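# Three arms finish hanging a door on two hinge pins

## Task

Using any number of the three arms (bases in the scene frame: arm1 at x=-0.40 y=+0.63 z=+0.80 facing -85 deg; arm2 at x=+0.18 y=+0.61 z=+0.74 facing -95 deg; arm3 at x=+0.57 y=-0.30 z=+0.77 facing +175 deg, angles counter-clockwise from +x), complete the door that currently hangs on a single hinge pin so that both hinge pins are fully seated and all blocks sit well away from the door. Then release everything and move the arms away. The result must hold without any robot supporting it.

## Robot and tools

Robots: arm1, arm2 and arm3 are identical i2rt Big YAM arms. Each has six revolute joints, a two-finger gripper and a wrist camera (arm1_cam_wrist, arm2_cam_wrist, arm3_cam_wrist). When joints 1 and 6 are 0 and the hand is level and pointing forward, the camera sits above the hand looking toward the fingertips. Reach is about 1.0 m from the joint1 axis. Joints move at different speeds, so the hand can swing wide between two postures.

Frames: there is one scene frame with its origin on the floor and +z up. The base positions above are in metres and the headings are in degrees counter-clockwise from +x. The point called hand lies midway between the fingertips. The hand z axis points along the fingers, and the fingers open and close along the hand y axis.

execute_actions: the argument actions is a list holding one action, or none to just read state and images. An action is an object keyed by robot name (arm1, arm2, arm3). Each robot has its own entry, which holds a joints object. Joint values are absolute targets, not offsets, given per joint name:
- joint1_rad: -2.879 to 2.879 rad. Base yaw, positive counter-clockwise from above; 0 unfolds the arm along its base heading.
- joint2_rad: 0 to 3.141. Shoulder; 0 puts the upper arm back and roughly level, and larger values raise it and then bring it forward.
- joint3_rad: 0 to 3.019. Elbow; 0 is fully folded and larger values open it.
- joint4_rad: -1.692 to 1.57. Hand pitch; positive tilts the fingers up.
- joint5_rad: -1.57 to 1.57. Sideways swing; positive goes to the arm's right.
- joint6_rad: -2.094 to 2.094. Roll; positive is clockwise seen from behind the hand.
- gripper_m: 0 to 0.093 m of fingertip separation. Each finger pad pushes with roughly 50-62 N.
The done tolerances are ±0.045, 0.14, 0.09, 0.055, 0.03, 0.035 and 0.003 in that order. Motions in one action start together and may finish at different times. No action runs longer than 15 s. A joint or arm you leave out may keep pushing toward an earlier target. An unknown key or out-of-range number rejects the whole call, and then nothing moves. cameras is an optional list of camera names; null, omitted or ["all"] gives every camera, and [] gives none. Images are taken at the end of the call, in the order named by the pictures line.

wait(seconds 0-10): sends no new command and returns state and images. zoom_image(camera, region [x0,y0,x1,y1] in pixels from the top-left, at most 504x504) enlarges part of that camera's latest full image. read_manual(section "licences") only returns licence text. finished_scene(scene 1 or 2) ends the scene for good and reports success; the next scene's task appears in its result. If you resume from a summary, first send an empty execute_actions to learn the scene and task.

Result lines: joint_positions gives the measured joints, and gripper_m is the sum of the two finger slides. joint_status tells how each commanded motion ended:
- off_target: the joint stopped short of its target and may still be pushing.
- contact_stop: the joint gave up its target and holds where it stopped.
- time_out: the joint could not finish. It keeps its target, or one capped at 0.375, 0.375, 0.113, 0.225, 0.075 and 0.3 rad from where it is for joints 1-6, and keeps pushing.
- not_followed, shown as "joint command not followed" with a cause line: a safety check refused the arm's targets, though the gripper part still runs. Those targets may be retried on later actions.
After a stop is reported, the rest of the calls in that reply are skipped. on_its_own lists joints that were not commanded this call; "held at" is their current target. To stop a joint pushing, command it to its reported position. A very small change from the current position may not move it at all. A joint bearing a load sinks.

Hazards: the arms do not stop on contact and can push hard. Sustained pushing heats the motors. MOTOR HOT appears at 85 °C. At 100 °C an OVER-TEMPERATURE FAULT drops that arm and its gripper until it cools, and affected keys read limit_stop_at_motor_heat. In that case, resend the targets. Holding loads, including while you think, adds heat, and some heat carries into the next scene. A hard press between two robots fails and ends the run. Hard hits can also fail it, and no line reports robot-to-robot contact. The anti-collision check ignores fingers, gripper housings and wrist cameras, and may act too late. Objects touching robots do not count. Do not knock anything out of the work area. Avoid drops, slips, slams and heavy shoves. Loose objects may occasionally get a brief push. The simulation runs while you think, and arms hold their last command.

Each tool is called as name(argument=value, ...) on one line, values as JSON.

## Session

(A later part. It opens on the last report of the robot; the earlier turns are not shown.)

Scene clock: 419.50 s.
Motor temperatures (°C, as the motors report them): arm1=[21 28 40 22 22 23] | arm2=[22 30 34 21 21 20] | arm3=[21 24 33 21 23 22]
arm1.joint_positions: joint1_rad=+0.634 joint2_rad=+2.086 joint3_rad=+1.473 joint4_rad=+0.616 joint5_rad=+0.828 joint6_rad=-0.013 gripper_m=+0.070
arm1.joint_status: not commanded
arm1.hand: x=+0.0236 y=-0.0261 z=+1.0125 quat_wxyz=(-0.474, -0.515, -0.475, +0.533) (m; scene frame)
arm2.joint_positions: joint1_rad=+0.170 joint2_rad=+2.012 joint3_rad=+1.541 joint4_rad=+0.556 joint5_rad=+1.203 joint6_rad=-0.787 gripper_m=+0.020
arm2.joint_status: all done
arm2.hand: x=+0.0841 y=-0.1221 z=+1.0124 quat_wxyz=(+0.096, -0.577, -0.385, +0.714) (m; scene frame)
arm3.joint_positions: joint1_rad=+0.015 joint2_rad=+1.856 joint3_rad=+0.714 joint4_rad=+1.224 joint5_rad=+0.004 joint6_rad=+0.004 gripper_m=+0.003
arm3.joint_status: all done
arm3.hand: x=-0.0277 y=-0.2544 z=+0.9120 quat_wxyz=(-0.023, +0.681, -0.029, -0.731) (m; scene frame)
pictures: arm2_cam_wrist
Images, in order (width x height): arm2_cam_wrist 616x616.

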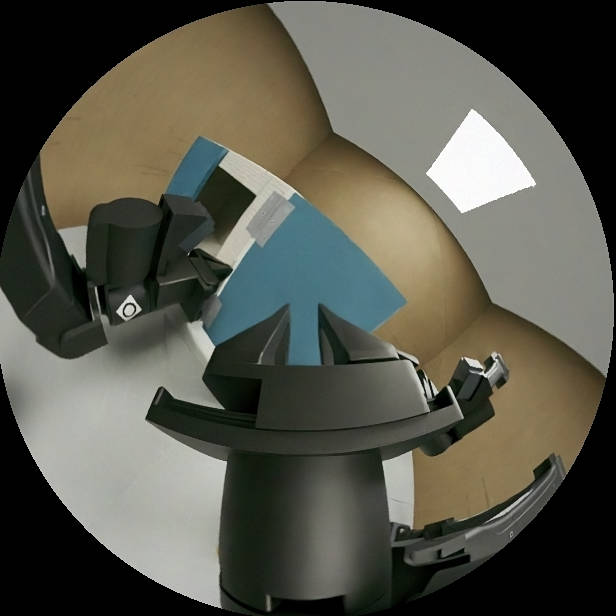

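execute_actions(actions=[{"arm2":{"joints":{"joint2_rad":1.7,"joint4_rad":-0.59,"joint6_rad":0.0}},"arm1":{"joints":{"joint2_rad":1.75,"joint3_rad":1.2}}}], cameras=[])

execute_actions(actions=[{"arm2":{"joints":{"joint1_rad":-0.045,"joint5_rad":0.0}},"arm1":{"joints":{"joint1_rad":0.3}}}], cameras=[])

execute_actions(actions=[{"arm2":{"joints":{"joint2_rad":1.93}}}], cameras=["arm2_cam_wrist"])

Scene clock: 432.53 s.
Motor temperatures (°C, as the motors report them): arm1=[21 28 40 22 22 23] | arm2=[22 30 36 21 21 20] | arm3=[21 25 33 21 23 22]
arm1.joint_positions: joint1_rad=+0.634 joint2_rad=+1.737 joint3_rad=+1.197 joint4_rad=+0.612 joint5_rad=+0.829 joint6_rad=-0.013 gripper_m=+0.070
arm1.joint_status: all done
arm1.hand: x=-0.0431 y=+0.0510 z=+1.1150 quat_wxyz=(-0.498, -0.515, -0.450, +0.533) (m; scene frame)
arm2.joint_positions: joint1_rad=+0.170 joint2_rad=+1.709 joint3_rad=+1.549 joint4_rad=-0.573 joint5_rad=+1.203 joint6_rad=-0.013 gripper_m=+0.020
arm2.joint_status: all done
arm2.hand: x=+0.0762 y=-0.0217 z=+1.0760 quat_wxyz=(+0.112, -0.672, -0.406, +0.609) (m; scene frame)
arm3.joint_positions: joint1_rad=+0.015 joint2_rad=+1.856 joint3_rad=+0.714 joint4_rad=+1.224 joint5_rad=+0.004 joint6_rad=+0.004 gripper_m=+0.003
arm3.joint_status: not commanded
arm3.hand: x=-0.0277 y=-0.2544 z=+0.9120 quat_wxyz=(-0.023, +0.681, -0.029, -0.731) (m; scene frame)
pictures: none
No camera images: the call's "cameras" was empty. Leave "cameras" out to get every camera's image.

Scene clock: 434.13 s.
Motor temperatures (°C, as the motors report them): arm1=[21 28 39 22 22 23] | arm2=[22 30 36 21 21 20] | arm3=[21 25 33 21 23 22]
arm1.joint_positions: joint1_rad=+0.295 joint2_rad=+1.737 joint3_rad=+1.197 joint4_rad=+0.612 joint5_rad=+0.832 joint6_rad=-0.013 gripper_m=+0.070
arm1.joint_status: all done
arm1.hand: x=-0.2574 y=-0.0321 z=+1.1180 quat_wxyz=(-0.402, -0.585, -0.354, +0.609) (m; scene frame)
arm2.joint_positions: joint1_rad=-0.037 joint2_rad=+1.688 joint3_rad=+1.549 joint4_rad=-0.609 joint5_rad=+0.005 joint6_rad=-0.010 gripper_m=+0.020
arm2.joint_status: all done
arm2.hand: x=+0.0975 y=-0.0769 z=+1.0096 quat_wxyz=(-0.255, -0.683, -0.613, +0.304) (m; scene frame)
arm3.joint_positions: joint1_rad=+0.018 joint2_rad=+1.856 joint3_rad=+0.716 joint4_rad=+1.226 joint5_rad=+0.001 joint6_rad=+0.003 gripper_m=+0.003
arm3.joint_status: not commanded
arm3.hand: x=-0.0282 y=-0.2568 z=+0.9132 quat_wxyz=(-0.022, +0.680, -0.026, -0.733) (m; scene frame)
pictures: none
No camera images: the call's "cameras" was empty. Leave "cameras" out to get every camera's image.

Scene clock: 435.47 s.
Motor temperatures (°C, as the motors report them): arm1=[21 28 39 22 22 23] | arm2=[22 30 36 21 21 20] | arm3=[21 25 33 21 23 22]
arm1.joint_positions: joint1_rad=+0.295 joint2_rad=+1.737 joint3_rad=+1.197 joint4_rad=+0.612 joint5_rad=+0.832 joint6_rad=-0.013 gripper_m=+0.070
arm1.joint_status: not commanded
arm1.hand: x=-0.2574 y=-0.0321 z=+1.1180 quat_wxyz=(-0.402, -0.585, -0.354, +0.609) (m; scene frame)
arm2.joint_positions: joint1_rad=-0.037 joint2_rad=+1.928 joint3_rad=+1.549 joint4_rad=-0.606 joint5_rad=+0.004 joint6_rad=-0.010 gripper_m=+0.020
arm2.joint_status: all done
arm2.hand: x=+0.0935 y=-0.0918 z=+0.8460 quat_wxyz=(-0.181, -0.713, -0.640, +0.220) (m; scene frame)
arm3.joint_positions: joint1_rad=+0.018 joint2_rad=+1.856 joint3_rad=+0.716 joint4_rad=+1.226 joint5_rad=+0.001 joint6_rad=+0.003 gripper_m=+0.003
arm3.joint_status: not commanded
arm3.hand: x=-0.0282 y=-0.2568 z=+0.9132 quat_wxyz=(-0.022, +0.680, -0.026, -0.733) (m; scene frame)
pictures: arm2_cam_wrist
Images, in order (width x height): arm2_cam_wrist 616x616.

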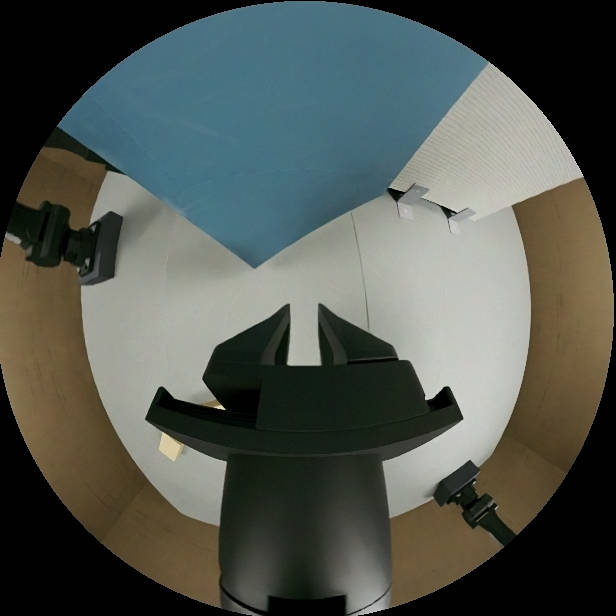

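execute_actions(actions=[])

Scene clock: 436.93 s.
Motor temperatures (°C, as the motors report them): arm1=[21 28 39 22 22 23] | arm2=[22 30 36 21 21 20] | arm3=[21 25 33 21 23 22]
arm1.joint_positions: joint1_rad=+0.295 joint2_rad=+1.737 joint3_rad=+1.197 joint4_rad=+0.612 joint5_rad=+0.832 joint6_rad=-0.013 gripper_m=+0.070
arm1.joint_status: not commanded
arm1.hand: x=-0.2574 y=-0.0321 z=+1.1180 quat_wxyz=(-0.402, -0.585, -0.354, +0.609) (m; scene frame)
arm2.joint_positions: joint1_rad=-0.037 joint2_rad=+1.928 joint3_rad=+1.549 joint4_rad=-0.606 joint5_rad=+0.004 joint6_rad=-0.010 gripper_m=+0.020
arm2.joint_status: all done
arm2.hand: x=+0.0935 y=-0.0918 z=+0.8460 quat_wxyz=(-0.181, -0.713, -0.640, +0.220) (m; scene frame)
arm3.joint_positions: joint1_rad=+0.018 joint2_rad=+1.856 joint3_rad=+0.716 joint4_rad=+1.226 joint5_rad=+0.001 joint6_rad=+0.003 gripper_m=+0.003
arm3.joint_status: not commanded
arm3.hand: x=-0.0282 y=-0.2568 z=+0.9132 quat_wxyz=(-0.022, +0.680, -0.026, -0.733) (m; scene frame)
pictures: arm1_cam_wrist, arm2_cam_wrist, arm3_cam_wrist
Images, in order (width x height): arm1_cam_wrist 616x616, arm2_cam_wrist 616x616, arm3_cam_wrist 616x616.

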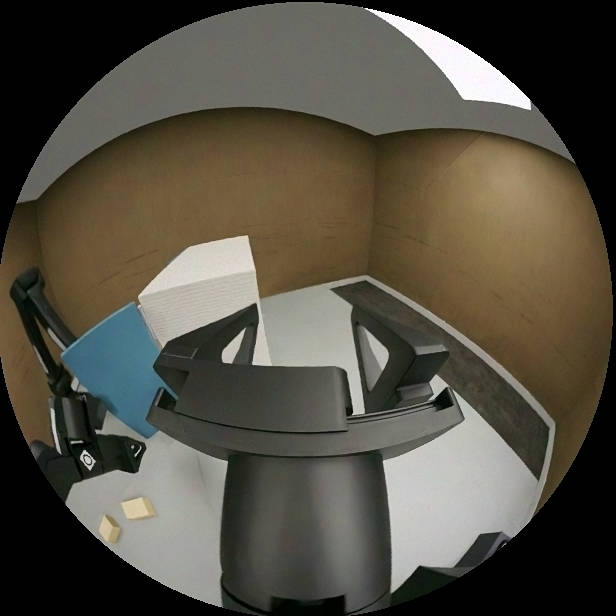

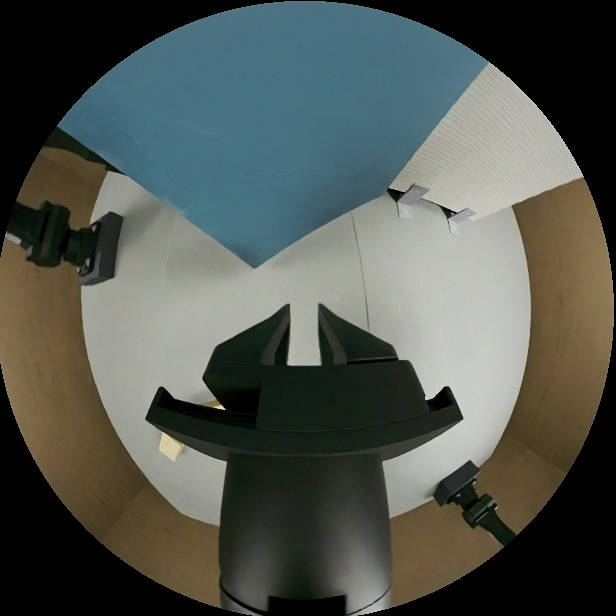

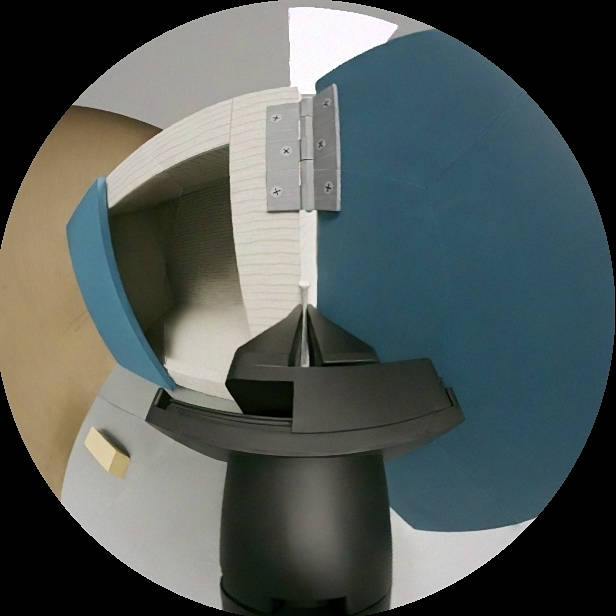

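execute_actions(actions=[{"arm2":{"joints":{"joint2_rad":1.6}}}], cameras=[])

execute_actions(actions=[{"arm2":{"joints":{"joint1_rad":0.15,"joint2_rad":1.75,"joint3_rad":1.94,"joint4_rad":-0.92,"gripper_m":0.0}}}], cameras=[])

execute_actions(actions=[{"arm2":{"joints":{"joint2_rad":1.975}}}], cameras=["arm2_cam_wrist","arm1_cam_wrist"])

Scene clock: 452.50 s.
Motor temperatures (°C, as the motors report them): arm1=[21 27 37 22 22 23] | arm2=[22 30 37 21 21 20] | arm3=[21 25 33 21 23 22]
arm1.joint_positions: joint1_rad=+0.295 joint2_rad=+1.737 joint3_rad=+1.197 joint4_rad=+0.612 joint5_rad=+0.832 joint6_rad=-0.013 gripper_m=+0.070
arm1.joint_status: not commanded
arm1.hand: x=-0.2574 y=-0.0321 z=+1.1180 quat_wxyz=(-0.402, -0.585, -0.354, +0.609) (m; scene frame)
arm2.joint_positions: joint1_rad=-0.037 joint2_rad=+1.606 joint3_rad=+1.549 joint4_rad=-0.603 joint5_rad=+0.004 joint6_rad=-0.010 gripper_m=+0.020
arm2.joint_status: all done
arm2.hand: x=+0.0999 y=-0.0641 z=+1.0646 quat_wxyz=(-0.281, -0.669, -0.602, +0.333) (m; scene frame)
arm3.joint_positions: joint1_rad=+0.018 joint2_rad=+1.856 joint3_rad=+0.716 joint4_rad=+1.226 joint5_rad=+0.001 joint6_rad=+0.003 gripper_m=+0.003
arm3.joint_status: not commanded
arm3.hand: x=-0.0282 y=-0.2568 z=+0.9132 quat_wxyz=(-0.022, +0.680, -0.026, -0.733) (m; scene frame)
pictures: none
No camera images: the call's "cameras" was empty. Leave "cameras" out to get every camera's image.

Scene clock: 453.87 s.
Motor temperatures (°C, as the motors report them): arm1=[21 27 37 22 22 23] | arm2=[22 30 37 21 21 20] | arm3=[21 25 33 21 23 22]
arm1.joint_positions: joint1_rad=+0.295 joint2_rad=+1.737 joint3_rad=+1.197 joint4_rad=+0.612 joint5_rad=+0.832 joint6_rad=-0.013 gripper_m=+0.070
arm1.joint_status: not commanded
arm1.hand: x=-0.2574 y=-0.0321 z=+1.1180 quat_wxyz=(-0.402, -0.585, -0.354, +0.609) (m; scene frame)
arm2.joint_positions: joint1_rad=+0.146 joint2_rad=+1.742 joint3_rad=+1.883 joint4_rad=-0.903 joint5_rad=+0.001 joint6_rad=-0.010 gripper_m=+0.000
arm2.joint_status: all done
arm2.hand: x=+0.2265 y=-0.0990 z=+1.1055 quat_wxyz=(-0.278, -0.626, -0.676, +0.272) (m; scene frame)
arm3.joint_positions: joint1_rad=+0.018 joint2_rad=+1.856 joint3_rad=+0.716 joint4_rad=+1.226 joint5_rad=+0.001 joint6_rad=+0.003 gripper_m=+0.003
arm3.joint_status: not commanded
arm3.hand: x=-0.0282 y=-0.2568 z=+0.9132 quat_wxyz=(-0.022, +0.680, -0.026, -0.733) (m; scene frame)
pictures: none
No camera images: the call's "cameras" was empty. Leave "cameras" out to get every camera's image.

Scene clock: 455.27 s.
Motor temperatures (°C, as the motors report them): arm1=[21 27 37 22 22 23] | arm2=[22 30 37 21 21 20] | arm3=[21 25 33 21 23 22]
arm1.joint_positions: joint1_rad=+0.295 joint2_rad=+1.737 joint3_rad=+1.197 joint4_rad=+0.612 joint5_rad=+0.832 joint6_rad=-0.013 gripper_m=+0.070
arm1.joint_status: not commanded
arm1.hand: x=-0.2574 y=-0.0321 z=+1.1180 quat_wxyz=(-0.402, -0.585, -0.354, +0.609) (m; scene frame)
arm2.joint_positions: joint1_rad=+0.146 joint2_rad=+1.971 joint3_rad=+1.905 joint4_rad=-0.909 joint5_rad=+0.001 joint6_rad=-0.010 gripper_m=+0.000
arm2.joint_status: all done
arm2.hand: x=+0.2271 y=-0.1393 z=+0.9529 quat_wxyz=(-0.205, -0.651, -0.702, +0.203) (m; scene frame)
arm3.joint_positions: joint1_rad=+0.018 joint2_rad=+1.856 joint3_rad=+0.716 joint4_rad=+1.226 joint5_rad=+0.001 joint6_rad=+0.003 gripper_m=+0.003
arm3.joint_status: not commanded
arm3.hand: x=-0.0282 y=-0.2568 z=+0.9132 quat_wxyz=(-0.022, +0.680, -0.026, -0.733) (m; scene frame)
pictures: arm1_cam_wrist, arm2_cam_wrist
Images, in order (width x height): arm1_cam_wrist 616x616, arm2_cam_wrist 616x616.

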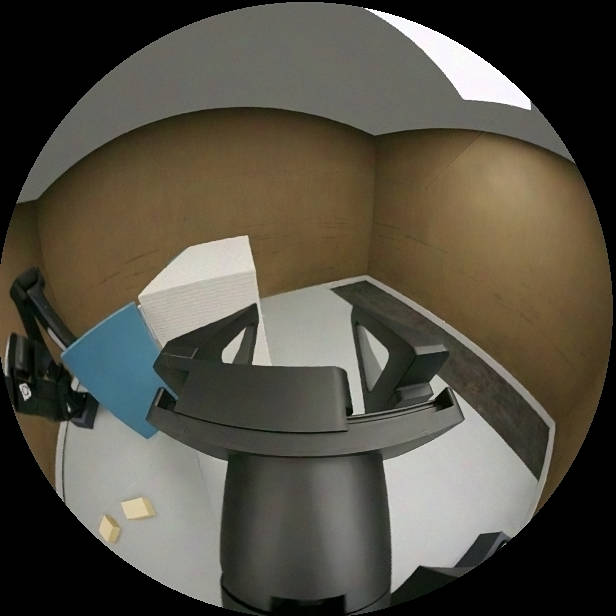

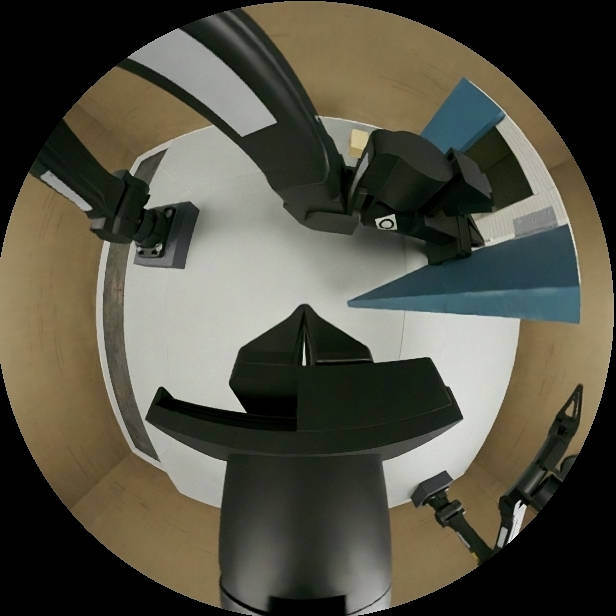

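execute_actions(actions=[{"arm2":{"joints":{"joint1_rad":0.09,"joint4_rad":-0.79}}}], cameras=[])

execute_actions(actions=[{"arm2":{"joints":{"joint1_rad":-0.02}}}], cameras=["arm2_cam_wrist"])

Scene clock: 461.07 s.
Motor temperatures (°C, as the motors report them): arm1=[21 27 37 22 22 23] | arm2=[22 30 38 21 21 20] | arm3=[21 25 33 21 23 22]
arm1.joint_positions: joint1_rad=+0.295 joint2_rad=+1.737 joint3_rad=+1.197 joint4_rad=+0.612 joint5_rad=+0.832 joint6_rad=-0.013 gripper_m=+0.070
arm1.joint_status: not commanded
arm1.hand: x=-0.2574 y=-0.0321 z=+1.1180 quat_wxyz=(-0.402, -0.585, -0.354, +0.609) (m; scene frame)
arm2.joint_positions: joint1_rad=+0.083 joint2_rad=+1.971 joint3_rad=+1.905 joint4_rad=-0.814 joint5_rad=+0.001 joint6_rad=-0.010 gripper_m=+0.000
arm2.joint_status: all done
arm2.hand: x=+0.1806 y=-0.1595 z=+0.9672 quat_wxyz=(-0.231, -0.662, -0.671, +0.242) (m; scene frame)
arm3.joint_positions: joint1_rad=+0.018 joint2_rad=+1.856 joint3_rad=+0.716 joint4_rad=+1.226 joint5_rad=+0.001 joint6_rad=+0.003 gripper_m=+0.003
arm3.joint_status: not commanded
arm3.hand: x=-0.0282 y=-0.2568 z=+0.9132 quat_wxyz=(-0.022, +0.680, -0.026, -0.733) (m; scene frame)
pictures: none
No camera images: the call's "cameras" was empty. Leave "cameras" out to get every camera's image.

Scene clock: 462.93 s.
Motor temperatures (°C, as the motors report them): arm1=[21 27 37 22 22 23] | arm2=[22 30 38 21 21 20] | arm3=[21 25 33 21 23 22]
arm1.joint_positions: joint1_rad=+0.295 joint2_rad=+1.737 joint3_rad=+1.197 joint4_rad=+0.612 joint5_rad=+0.832 joint6_rad=-0.013 gripper_m=+0.070
arm1.joint_status: not commanded
arm1.hand: x=-0.2574 y=-0.0321 z=+1.1180 quat_wxyz=(-0.402, -0.585, -0.354, +0.609) (m; scene frame)
arm2.joint_positions: joint1_rad=+0.050 joint2_rad=+1.968 joint3_rad=+1.905 joint4_rad=-0.814 joint5_rad=-0.023 joint6_rad=-0.013 gripper_m=+0.000
arm2.joint_status: joint1_rad time_out (moved -0.033 of -0.103)
arm2.on_its_own: joint1_rad reads +0.050 and still pushes toward -0.020 since a time_out
arm2.hand: x=+0.1591 y=-0.1588 z=+0.9695 quat_wxyz=(-0.235, -0.669, -0.663, +0.240) (m; scene frame)
arm3.joint_positions: joint1_rad=+0.018 joint2_rad=+1.856 joint3_rad=+0.716 joint4_rad=+1.226 joint5_rad=+0.001 joint6_rad=+0.003 gripper_m=+0.003
arm3.joint_status: not commanded
arm3.hand: x=-0.0282 y=-0.2568 z=+0.9132 quat_wxyz=(-0.022, +0.680, -0.026, -0.733) (m; scene frame)
pictures: arm2_cam_wrist
Images, in order (width x height): arm2_cam_wrist 616x616.

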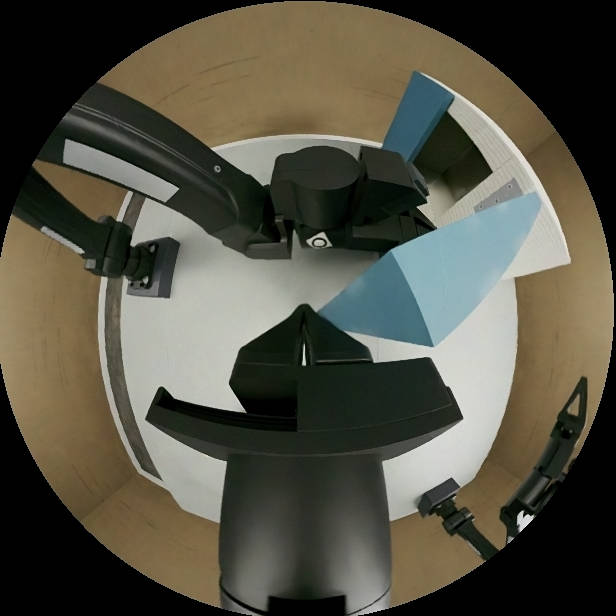

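execute_actions(actions=[{"arm2":{"joints":{"joint1_rad":0.02,"joint4_rad":-0.97}}}], cameras=["arm2_cam_wrist"])

Scene clock: 470.57 s.
Motor temperatures (°C, as the motors report them): arm1=[21 27 36 22 22 23] | arm2=[23 30 39 21 21 20] | arm3=[21 25 33 21 23 22]
arm1.joint_positions: joint1_rad=+0.295 joint2_rad=+1.737 joint3_rad=+1.197 joint4_rad=+0.612 joint5_rad=+0.832 joint6_rad=-0.013 gripper_m=+0.070
arm1.joint_status: not commanded
arm1.hand: x=-0.2574 y=-0.0321 z=+1.1180 quat_wxyz=(-0.402, -0.585, -0.354, +0.609) (m; scene frame)
arm2.joint_positions: joint1_rad=+0.033 joint2_rad=+1.962 joint3_rad=+1.905 joint4_rad=-0.947 joint5_rad=-0.006 joint6_rad=-0.013 gripper_m=+0.000
arm2.joint_status: all done
arm2.hand: x=+0.1444 y=-0.1311 z=+0.9555 quat_wxyz=(-0.186, -0.691, -0.669, +0.203) (m; scene frame)
arm3.joint_positions: joint1_rad=+0.018 joint2_rad=+1.856 joint3_rad=+0.716 joint4_rad=+1.226 joint5_rad=+0.001 joint6_rad=+0.003 gripper_m=+0.003
arm3.joint_status: not commanded
arm3.hand: x=-0.0282 y=-0.2568 z=+0.9132 quat_wxyz=(-0.022, +0.680, -0.026, -0.733) (m; scene frame)
pictures: arm2_cam_wrist
Images, in order (width x height): arm2_cam_wrist 616x616.

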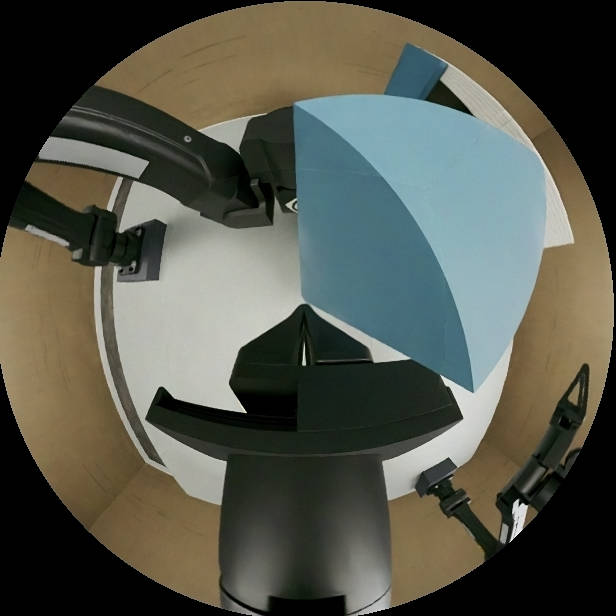

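execute_actions(actions=[{"arm2":{"joints":{"joint1_rad":-0.02,"joint4_rad":-1.1}}}])

Scene clock: 473.00 s.
Motor temperatures (°C, as the motors report them): arm1=[21 27 36 22 22 23] | arm2=[23 30 39 21 21 20] | arm3=[21 25 33 21 23 22]
arm1.joint_positions: joint1_rad=+0.295 joint2_rad=+1.737 joint3_rad=+1.197 joint4_rad=+0.612 joint5_rad=+0.832 joint6_rad=-0.013 gripper_m=+0.070
arm1.joint_status: not commanded
arm1.hand: x=-0.2574 y=-0.0321 z=+1.1180 quat_wxyz=(-0.402, -0.585, -0.354, +0.609) (m; scene frame)
arm2.joint_positions: joint1_rad=-0.017 joint2_rad=+1.939 joint3_rad=+1.909 joint4_rad=-1.073 joint5_rad=-0.005 joint6_rad=-0.012 gripper_m=+0.000
arm2.joint_status: all done
arm2.hand: x=+0.1099 y=-0.1001 z=+0.9585 quat_wxyz=(-0.148, -0.717, -0.659, +0.172) (m; scene frame)
arm3.joint_positions: joint1_rad=+0.018 joint2_rad=+1.856 joint3_rad=+0.716 joint4_rad=+1.226 joint5_rad=+0.001 joint6_rad=+0.003 gripper_m=+0.003
arm3.joint_status: not commanded
arm3.hand: x=-0.0282 y=-0.2568 z=+0.9132 quat_wxyz=(-0.022, +0.680, -0.026, -0.733) (m; scene frame)
pictures: arm1_cam_wrist, arm2_cam_wrist, arm3_cam_wrist
Images, in order (width x height): arm1_cam_wrist 616x616, arm2_cam_wrist 616x616, arm3_cam_wrist 616x616.

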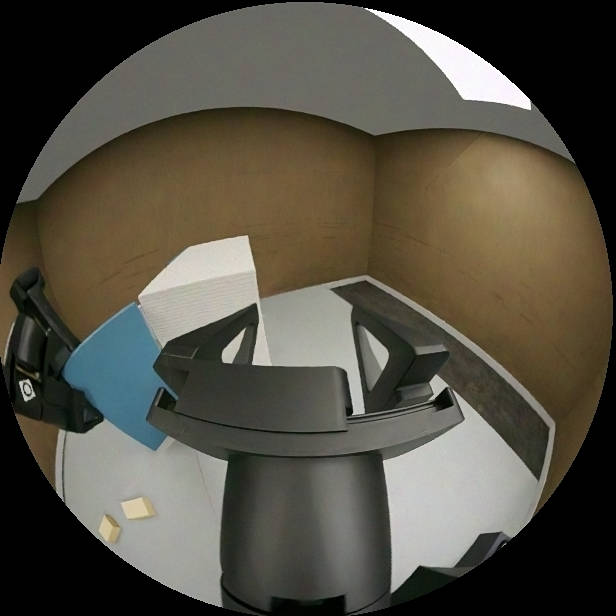

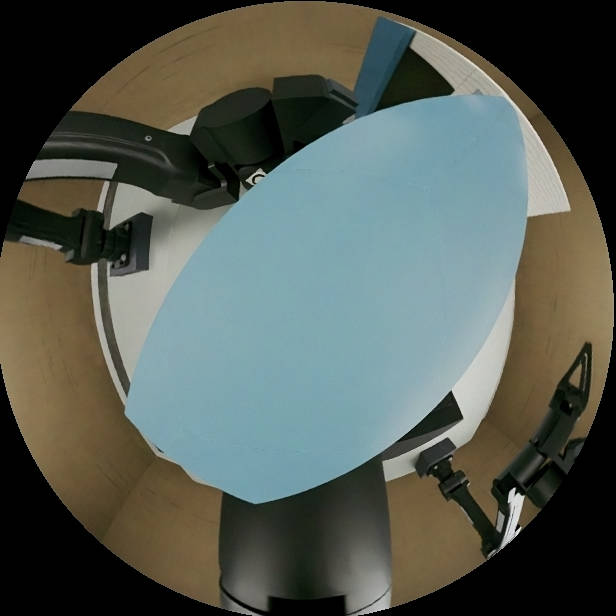

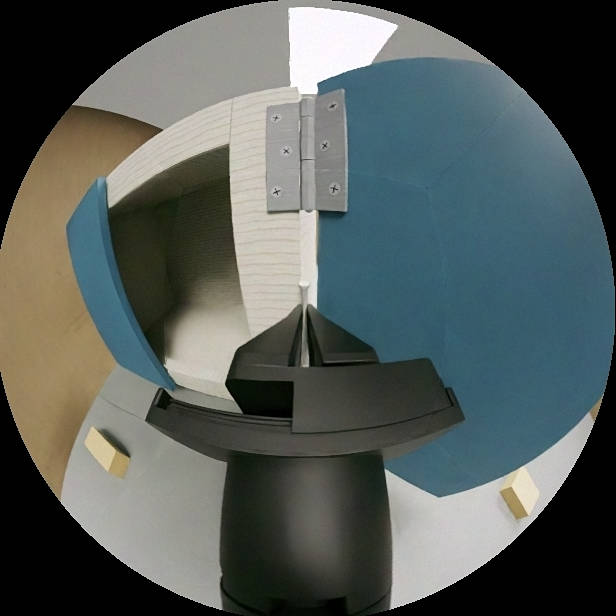

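execute_actions(actions=[{"arm2":{"joints":{"joint2_rad":1.72}}}], cameras=[])

execute_actions(actions=[{"arm2":{"joints":{"joint1_rad":0.13,"joint4_rad":-0.72,"joint5_rad":0.35}}}], cameras=[])

execute_actions(actions=[{"arm2":{"joints":{"joint2_rad":1.97}}}], cameras=["arm2_cam_wrist"])

Scene clock: 479.13 s.
Motor temperatures (°C, as the motors report them): arm1=[21 27 36 22 22 23] | arm2=[22 30 39 21 21 20] | arm3=[21 25 33 21 23 22]
arm1.joint_positions: joint1_rad=+0.295 joint2_rad=+1.737 joint3_rad=+1.197 joint4_rad=+0.612 joint5_rad=+0.832 joint6_rad=-0.013 gripper_m=+0.070
arm1.joint_status: not commanded
arm1.hand: x=-0.2574 y=-0.0321 z=+1.1180 quat_wxyz=(-0.402, -0.585, -0.354, +0.609) (m; scene frame)
arm2.joint_positions: joint1_rad=-0.017 joint2_rad=+1.723 joint3_rad=+1.913 joint4_rad=-1.086 joint5_rad=-0.004 joint6_rad=-0.012 gripper_m=+0.000
arm2.joint_status: all done
arm2.hand: x=+0.1156 y=-0.0627 z=+1.1055 quat_wxyz=(-0.215, -0.695, -0.640, +0.247) (m; scene frame)
arm3.joint_positions: joint1_rad=+0.018 joint2_rad=+1.856 joint3_rad=+0.716 joint4_rad=+1.226 joint5_rad=+0.001 joint6_rad=+0.003 gripper_m=+0.003
arm3.joint_status: not commanded
arm3.hand: x=-0.0282 y=-0.2568 z=+0.9132 quat_wxyz=(-0.022, +0.680, -0.026, -0.733) (m; scene frame)
pictures: none
No camera images: the call's "cameras" was empty. Leave "cameras" out to get every camera's image.

Scene clock: 480.37 s.
Motor temperatures (°C, as the motors report them): arm1=[21 27 36 22 22 23] | arm2=[22 30 39 21 21 20] | arm3=[21 25 33 21 23 22]
arm1.joint_positions: joint1_rad=+0.295 joint2_rad=+1.737 joint3_rad=+1.197 joint4_rad=+0.612 joint5_rad=+0.832 joint6_rad=-0.013 gripper_m=+0.070
arm1.joint_status: not commanded
arm1.hand: x=-0.2574 y=-0.0321 z=+1.1180 quat_wxyz=(-0.402, -0.585, -0.354, +0.609) (m; scene frame)
arm2.joint_positions: joint1_rad=+0.128 joint2_rad=+1.723 joint3_rad=+1.913 joint4_rad=-0.746 joint5_rad=+0.346 joint6_rad=-0.011 gripper_m=+0.000
arm2.joint_status: all done
arm2.hand: x=+0.1575 y=-0.1152 z=+1.1720 quat_wxyz=(-0.233, -0.651, -0.571, +0.442) (m; scene frame)
arm3.joint_positions: joint1_rad=+0.018 joint2_rad=+1.856 joint3_rad=+0.716 joint4_rad=+1.226 joint5_rad=+0.001 joint6_rad=+0.003 gripper_m=+0.003
arm3.joint_status: not commanded
arm3.hand: x=-0.0282 y=-0.2568 z=+0.9132 quat_wxyz=(-0.022, +0.680, -0.026, -0.733) (m; scene frame)
pictures: none
No camera images: the call's "cameras" was empty. Leave "cameras" out to get every camera's image.

Scene clock: 481.87 s.
Motor temperatures (°C, as the motors report them): arm1=[21 27 36 22 22 23] | arm2=[22 30 39 21 21 20] | arm3=[21 25 33 21 23 22]
arm1.joint_positions: joint1_rad=+0.295 joint2_rad=+1.737 joint3_rad=+1.197 joint4_rad=+0.612 joint5_rad=+0.832 joint6_rad=-0.013 gripper_m=+0.070
arm1.joint_status: not commanded
arm1.hand: x=-0.2574 y=-0.0321 z=+1.1180 quat_wxyz=(-0.402, -0.585, -0.354, +0.609) (m; scene frame)
arm2.joint_positions: joint1_rad=+0.128 joint2_rad=+1.961 joint3_rad=+1.913 joint4_rad=-0.736 joint5_rad=+0.347 joint6_rad=-0.011 gripper_m=+0.000
arm2.joint_status: all done
arm2.hand: x=+0.1578 y=-0.1690 z=+0.9994 quat_wxyz=(-0.154, -0.672, -0.618, +0.378) (m; scene frame)
arm3.joint_positions: joint1_rad=+0.018 joint2_rad=+1.856 joint3_rad=+0.716 joint4_rad=+1.226 joint5_rad=+0.001 joint6_rad=+0.003 gripper_m=+0.003
arm3.joint_status: not commanded
arm3.hand: x=-0.0282 y=-0.2568 z=+0.9132 quat_wxyz=(-0.022, +0.680, -0.026, -0.733) (m; scene frame)
pictures: arm2_cam_wrist
Images, in order (width x height): arm2_cam_wrist 616x616.

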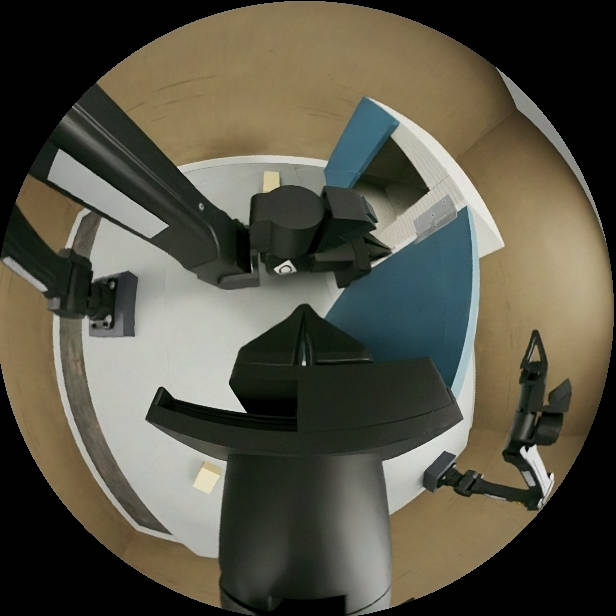

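execute_actions(actions=[])

Scene clock: 498.77 s.
Motor temperatures (°C, as the motors report them): arm1=[21 27 36 22 22 23] | arm2=[22 31 39 21 21 20] | arm3=[21 25 33 21 23 22]
arm1.joint_positions: joint1_rad=+0.295 joint2_rad=+1.737 joint3_rad=+1.197 joint4_rad=+0.612 joint5_rad=+0.832 joint6_rad=-0.013 gripper_m=+0.070
arm1.joint_status: not commanded
arm1.hand: x=-0.2574 y=-0.0321 z=+1.1180 quat_wxyz=(-0.402, -0.585, -0.354, +0.609) (m; scene frame)
arm2.joint_positions: joint1_rad=+0.128 joint2_rad=+1.961 joint3_rad=+1.913 joint4_rad=-0.736 joint5_rad=+0.347 joint6_rad=-0.011 gripper_m=+0.000
arm2.joint_status: all done
arm2.hand: x=+0.1578 y=-0.1690 z=+0.9994 quat_wxyz=(-0.154, -0.672, -0.618, +0.378) (m; scene frame)
arm3.joint_positions: joint1_rad=+0.018 joint2_rad=+1.856 joint3_rad=+0.716 joint4_rad=+1.226 joint5_rad=+0.001 joint6_rad=+0.003 gripper_m=+0.003
arm3.joint_status: not commanded
arm3.hand: x=-0.0282 y=-0.2568 z=+0.9132 quat_wxyz=(-0.022, +0.680, -0.026, -0.733) (m; scene frame)
pictures: arm1_cam_wrist, arm2_cam_wrist, arm3_cam_wrist
Images, in order (width x height): arm1_cam_wrist 616x616, arm2_cam_wrist 616x616, arm3_cam_wrist 616x616.

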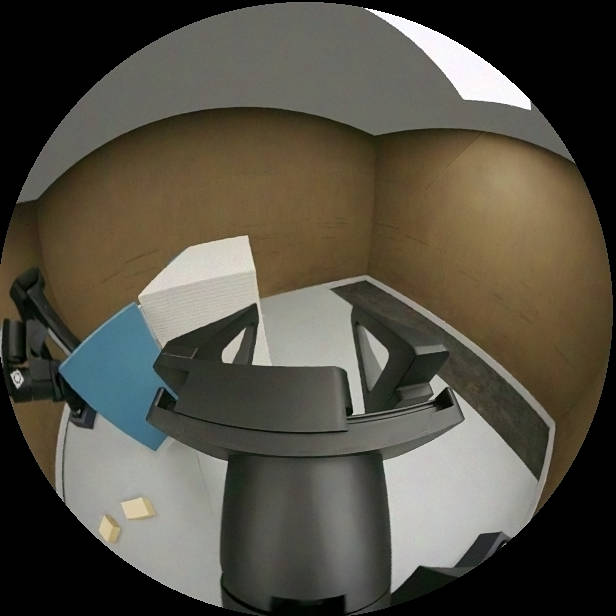

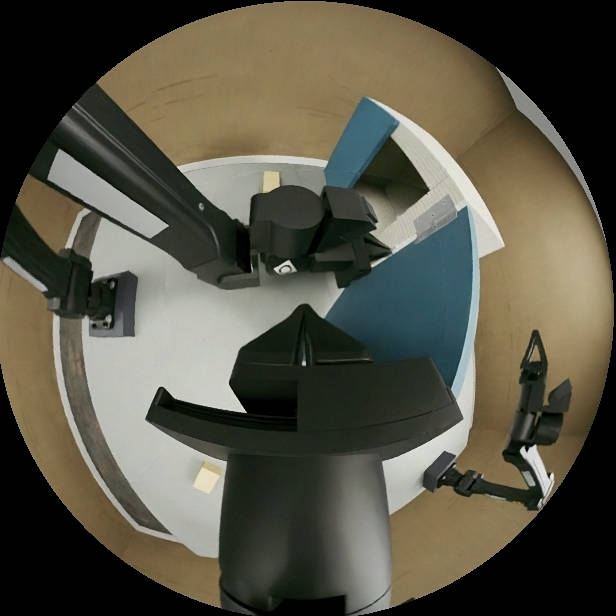

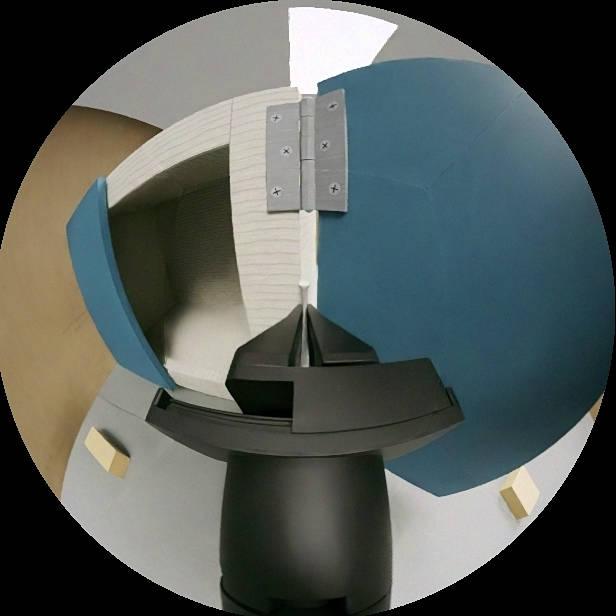

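execute_actions(actions=[{"arm2":{"joints":{"joint1_rad":0.04}}}])

execute_actions(actions=[{"arm2":{"joints":{"joint1_rad":-0.04,"joint4_rad":-0.85}}}])

Scene clock: 501.30 s.
Motor temperatures (°C, as the motors report them): arm1=[21 27 36 22 22 23] | arm2=[22 31 39 21 21 20] | arm3=[21 25 33 21 23 22]
arm1.joint_positions: joint1_rad=+0.295 joint2_rad=+1.737 joint3_rad=+1.197 joint4_rad=+0.612 joint5_rad=+0.832 joint6_rad=-0.013 gripper_m=+0.070
arm1.joint_status: not commanded
arm1.hand: x=-0.2574 y=-0.0321 z=+1.1180 quat_wxyz=(-0.402, -0.585, -0.354, +0.609) (m; scene frame)
arm2.joint_positions: joint1_rad=+0.062 joint2_rad=+1.946 joint3_rad=+1.914 joint4_rad=-0.734 joint5_rad=+0.355 joint6_rad=+0.007 gripper_m=+0.000
arm2.joint_status: all done
arm2.hand: x=+0.1049 y=-0.1634 z=+1.0128 quat_wxyz=(-0.148, -0.696, -0.584, +0.390) (m; scene frame)
arm3.joint_positions: joint1_rad=+0.018 joint2_rad=+1.856 joint3_rad=+0.716 joint4_rad=+1.226 joint5_rad=+0.001 joint6_rad=+0.003 gripper_m=+0.003
arm3.joint_status: not commanded
arm3.hand: x=-0.0282 y=-0.2568 z=+0.9132 quat_wxyz=(-0.022, +0.680, -0.026, -0.733) (m; scene frame)
pictures: arm1_cam_wrist, arm2_cam_wrist, arm3_cam_wrist
Images, in order (width x height): arm1_cam_wrist 616x616, arm2_cam_wrist 616x616, arm3_cam_wrist 616x616.

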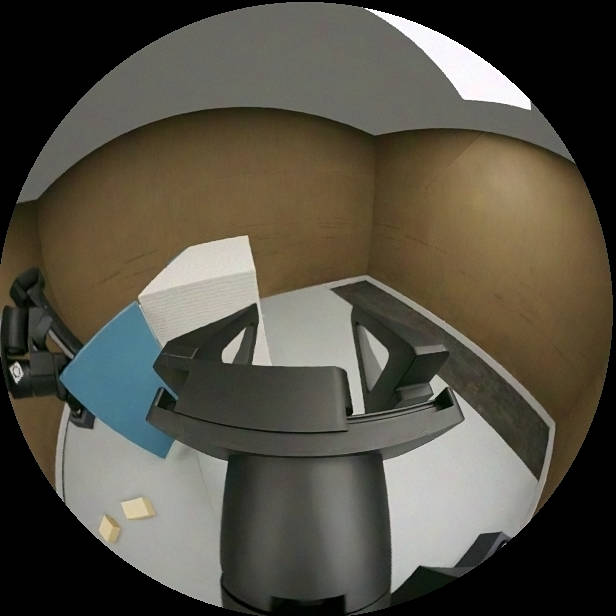

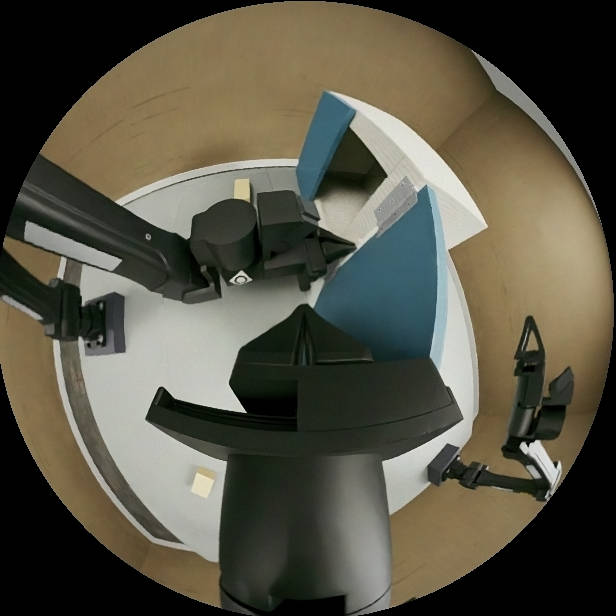

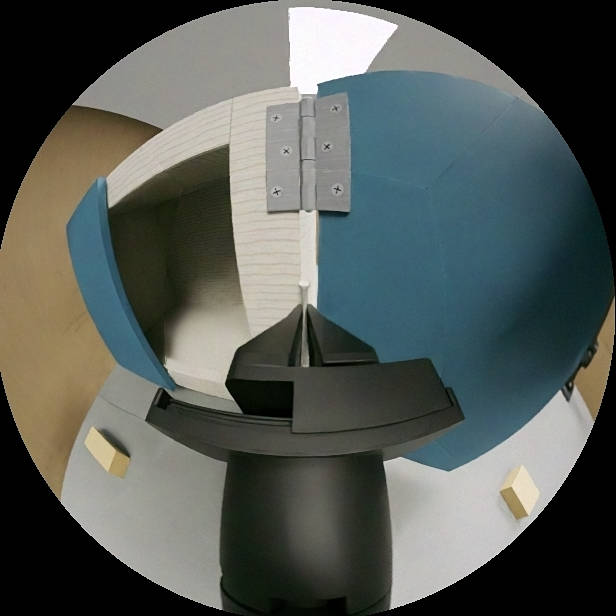

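Scene clock: 502.27 s.
Motor temperatures (°C, as the motors report them): arm1=[21 27 36 22 22 23] | arm2=[22 31 39 21 21 20] | arm3=[21 25 33 21 23 22]
arm1.joint_positions: joint1_rad=+0.295 joint2_rad=+1.737 joint3_rad=+1.197 joint4_rad=+0.612 joint5_rad=+0.832 joint6_rad=-0.013 gripper_m=+0.070
arm1.joint_status: not commanded
arm1.hand: x=-0.2574 y=-0.0321 z=+1.1180 quat_wxyz=(-0.402, -0.585, -0.354, +0.609) (m; scene frame)
arm2.joint_positions: joint1_rad=-0.026 joint2_rad=+1.927 joint3_rad=+1.914 joint4_rad=-0.863 joint5_rad=+0.361 joint6_rad=+0.034 gripper_m=+0.000
arm2.joint_status: all done
arm2.hand: x=+0.0387 y=-0.1284 z=+1.0071 quat_wxyz=(-0.096, -0.738, -0.561, +0.362) (m; scene frame)
arm3.joint_positions: joint1_rad=+0.018 joint2_rad=+1.856 joint3_rad=+0.716 joint4_rad=+1.226 joint5_rad=+0.001 joint6_rad=+0.003 gripper_m=+0.003
arm3.joint_status: not commanded
arm3.hand: x=-0.0282 y=-0.2568 z=+0.9132 quat_wxyz=(-0.022, +0.680, -0.026, -0.733) (m; scene frame)
pictures: arm1_cam_wrist, arm2_cam_wrist, arm3_cam_wrist
Images, in order (width x height): arm1_cam_wrist 616x616, arm2_cam_wrist 616x616, arm3_cam_wrist 616x616.

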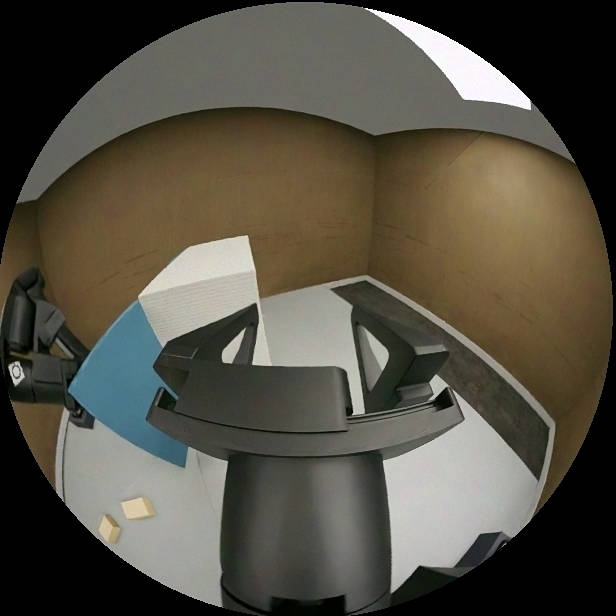

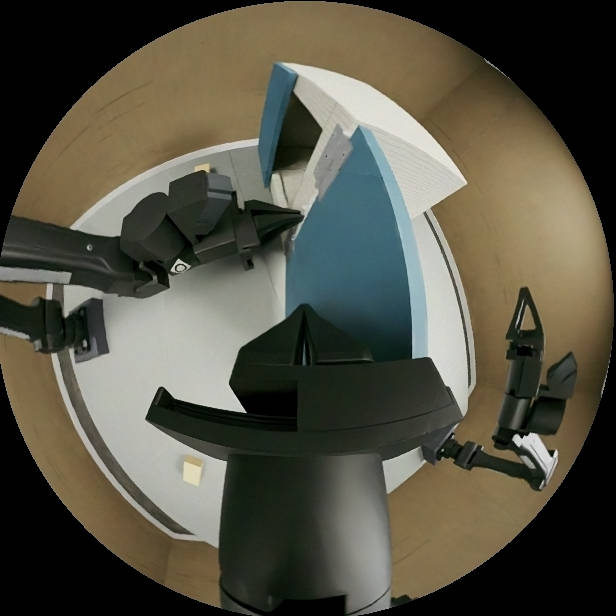

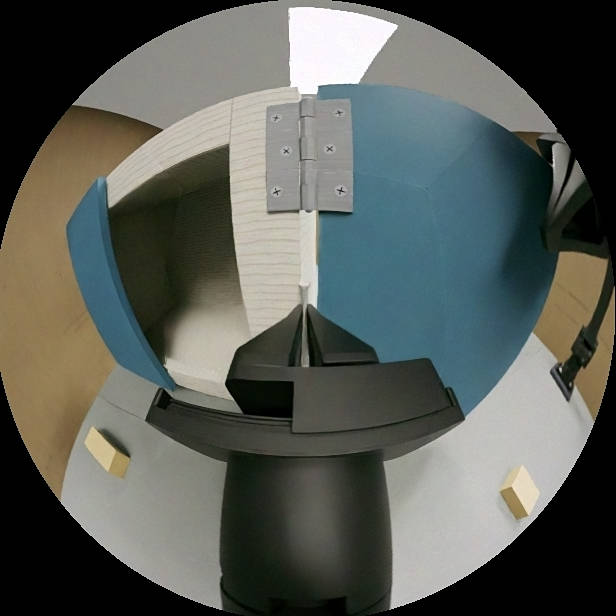

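execute_actions(actions=[{"arm2":{"joints":{"joint1_rad":-0.09,"joint2_rad":1.94}},"arm3":{"joints":{"joint5_rad":0.016,"joint4_rad":1.28}}}])

zoom_image(camera="arm2_cam_wrist", region=[200,150,320,270])

zoom_image(camera="arm3_cam_wrist", region=[255,190,355,320])

Scene clock: 505.60 s.
Motor temperatures (°C, as the motors report them): arm1=[21 27 36 22 22 23] | arm2=[22 30 39 21 21 20] | arm3=[21 25 33 21 23 22]
arm1.joint_positions: joint1_rad=+0.295 joint2_rad=+1.737 joint3_rad=+1.197 joint4_rad=+0.612 joint5_rad=+0.832 joint6_rad=-0.013 gripper_m=+0.070
arm1.joint_status: not commanded
arm1.hand: x=-0.2574 y=-0.0321 z=+1.1180 quat_wxyz=(-0.402, -0.585, -0.354, +0.609) (m; scene frame)
arm2.joint_positions: joint1_rad=-0.095 joint2_rad=+1.924 joint3_rad=+1.914 joint4_rad=-0.865 joint5_rad=+0.354 joint6_rad=+0.012 gripper_m=+0.000
arm2.joint_status: all done
arm2.hand: x=-0.0107 y=-0.1165 z=+1.0095 quat_wxyz=(-0.083, -0.750, -0.545, +0.365) (m; scene frame)
arm3.joint_positions: joint1_rad=+0.018 joint2_rad=+1.856 joint3_rad=+0.716 joint4_rad=+1.254 joint5_rad=+0.013 joint6_rad=+0.003 gripper_m=+0.003
arm3.joint_status: all done
arm3.hand: x=-0.0274 y=-0.2546 z=+0.9199 quat_wxyz=(-0.026, +0.669, -0.031, -0.742) (m; scene frame)
pictures: arm1_cam_wrist, arm2_cam_wrist, arm3_cam_wrist
Images, in order (width x height): arm1_cam_wrist 616x616, arm2_cam_wrist 616x616, arm3_cam_wrist 616x616.

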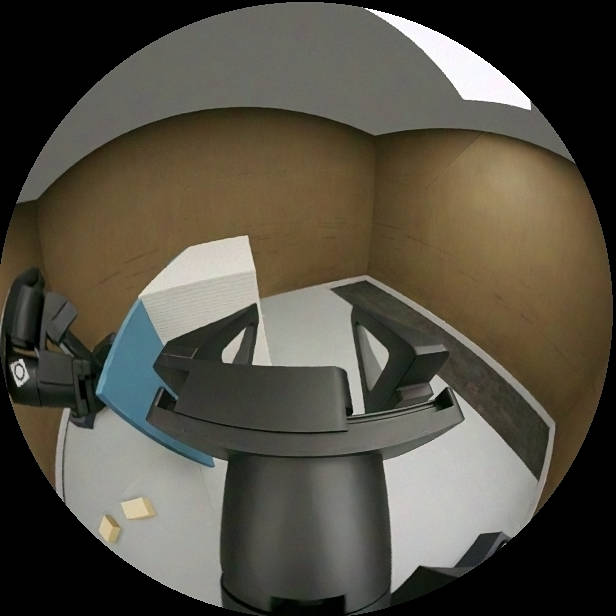

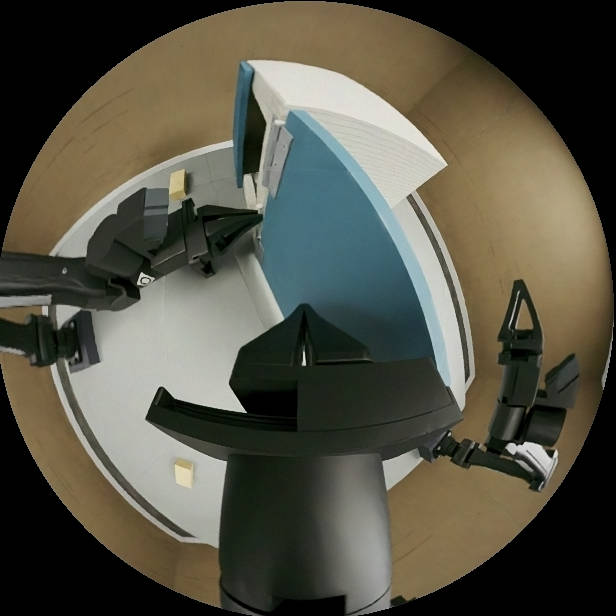

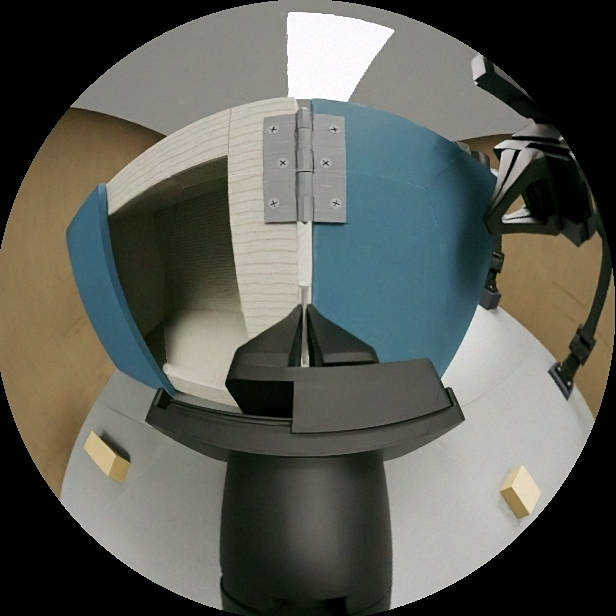

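Region (200, 150, 320, 270) of arm2_cam_wrist's 616x616 image, scaled by 4.200, with more detail than that image has.

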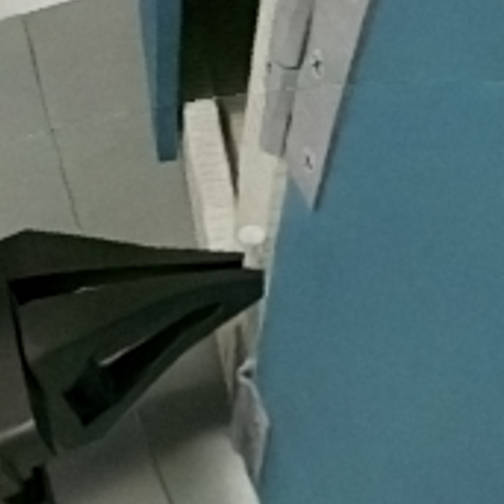

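Region (255, 190, 355, 320) of arm3_cam_wrist's 616x616 image, scaled by 3.877, with more detail than that image has; it fills the left 388 columns of this view, and the rest is white.

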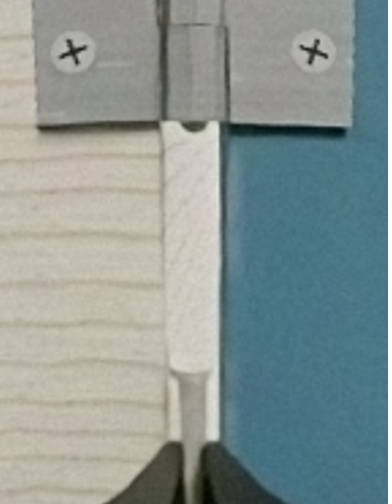

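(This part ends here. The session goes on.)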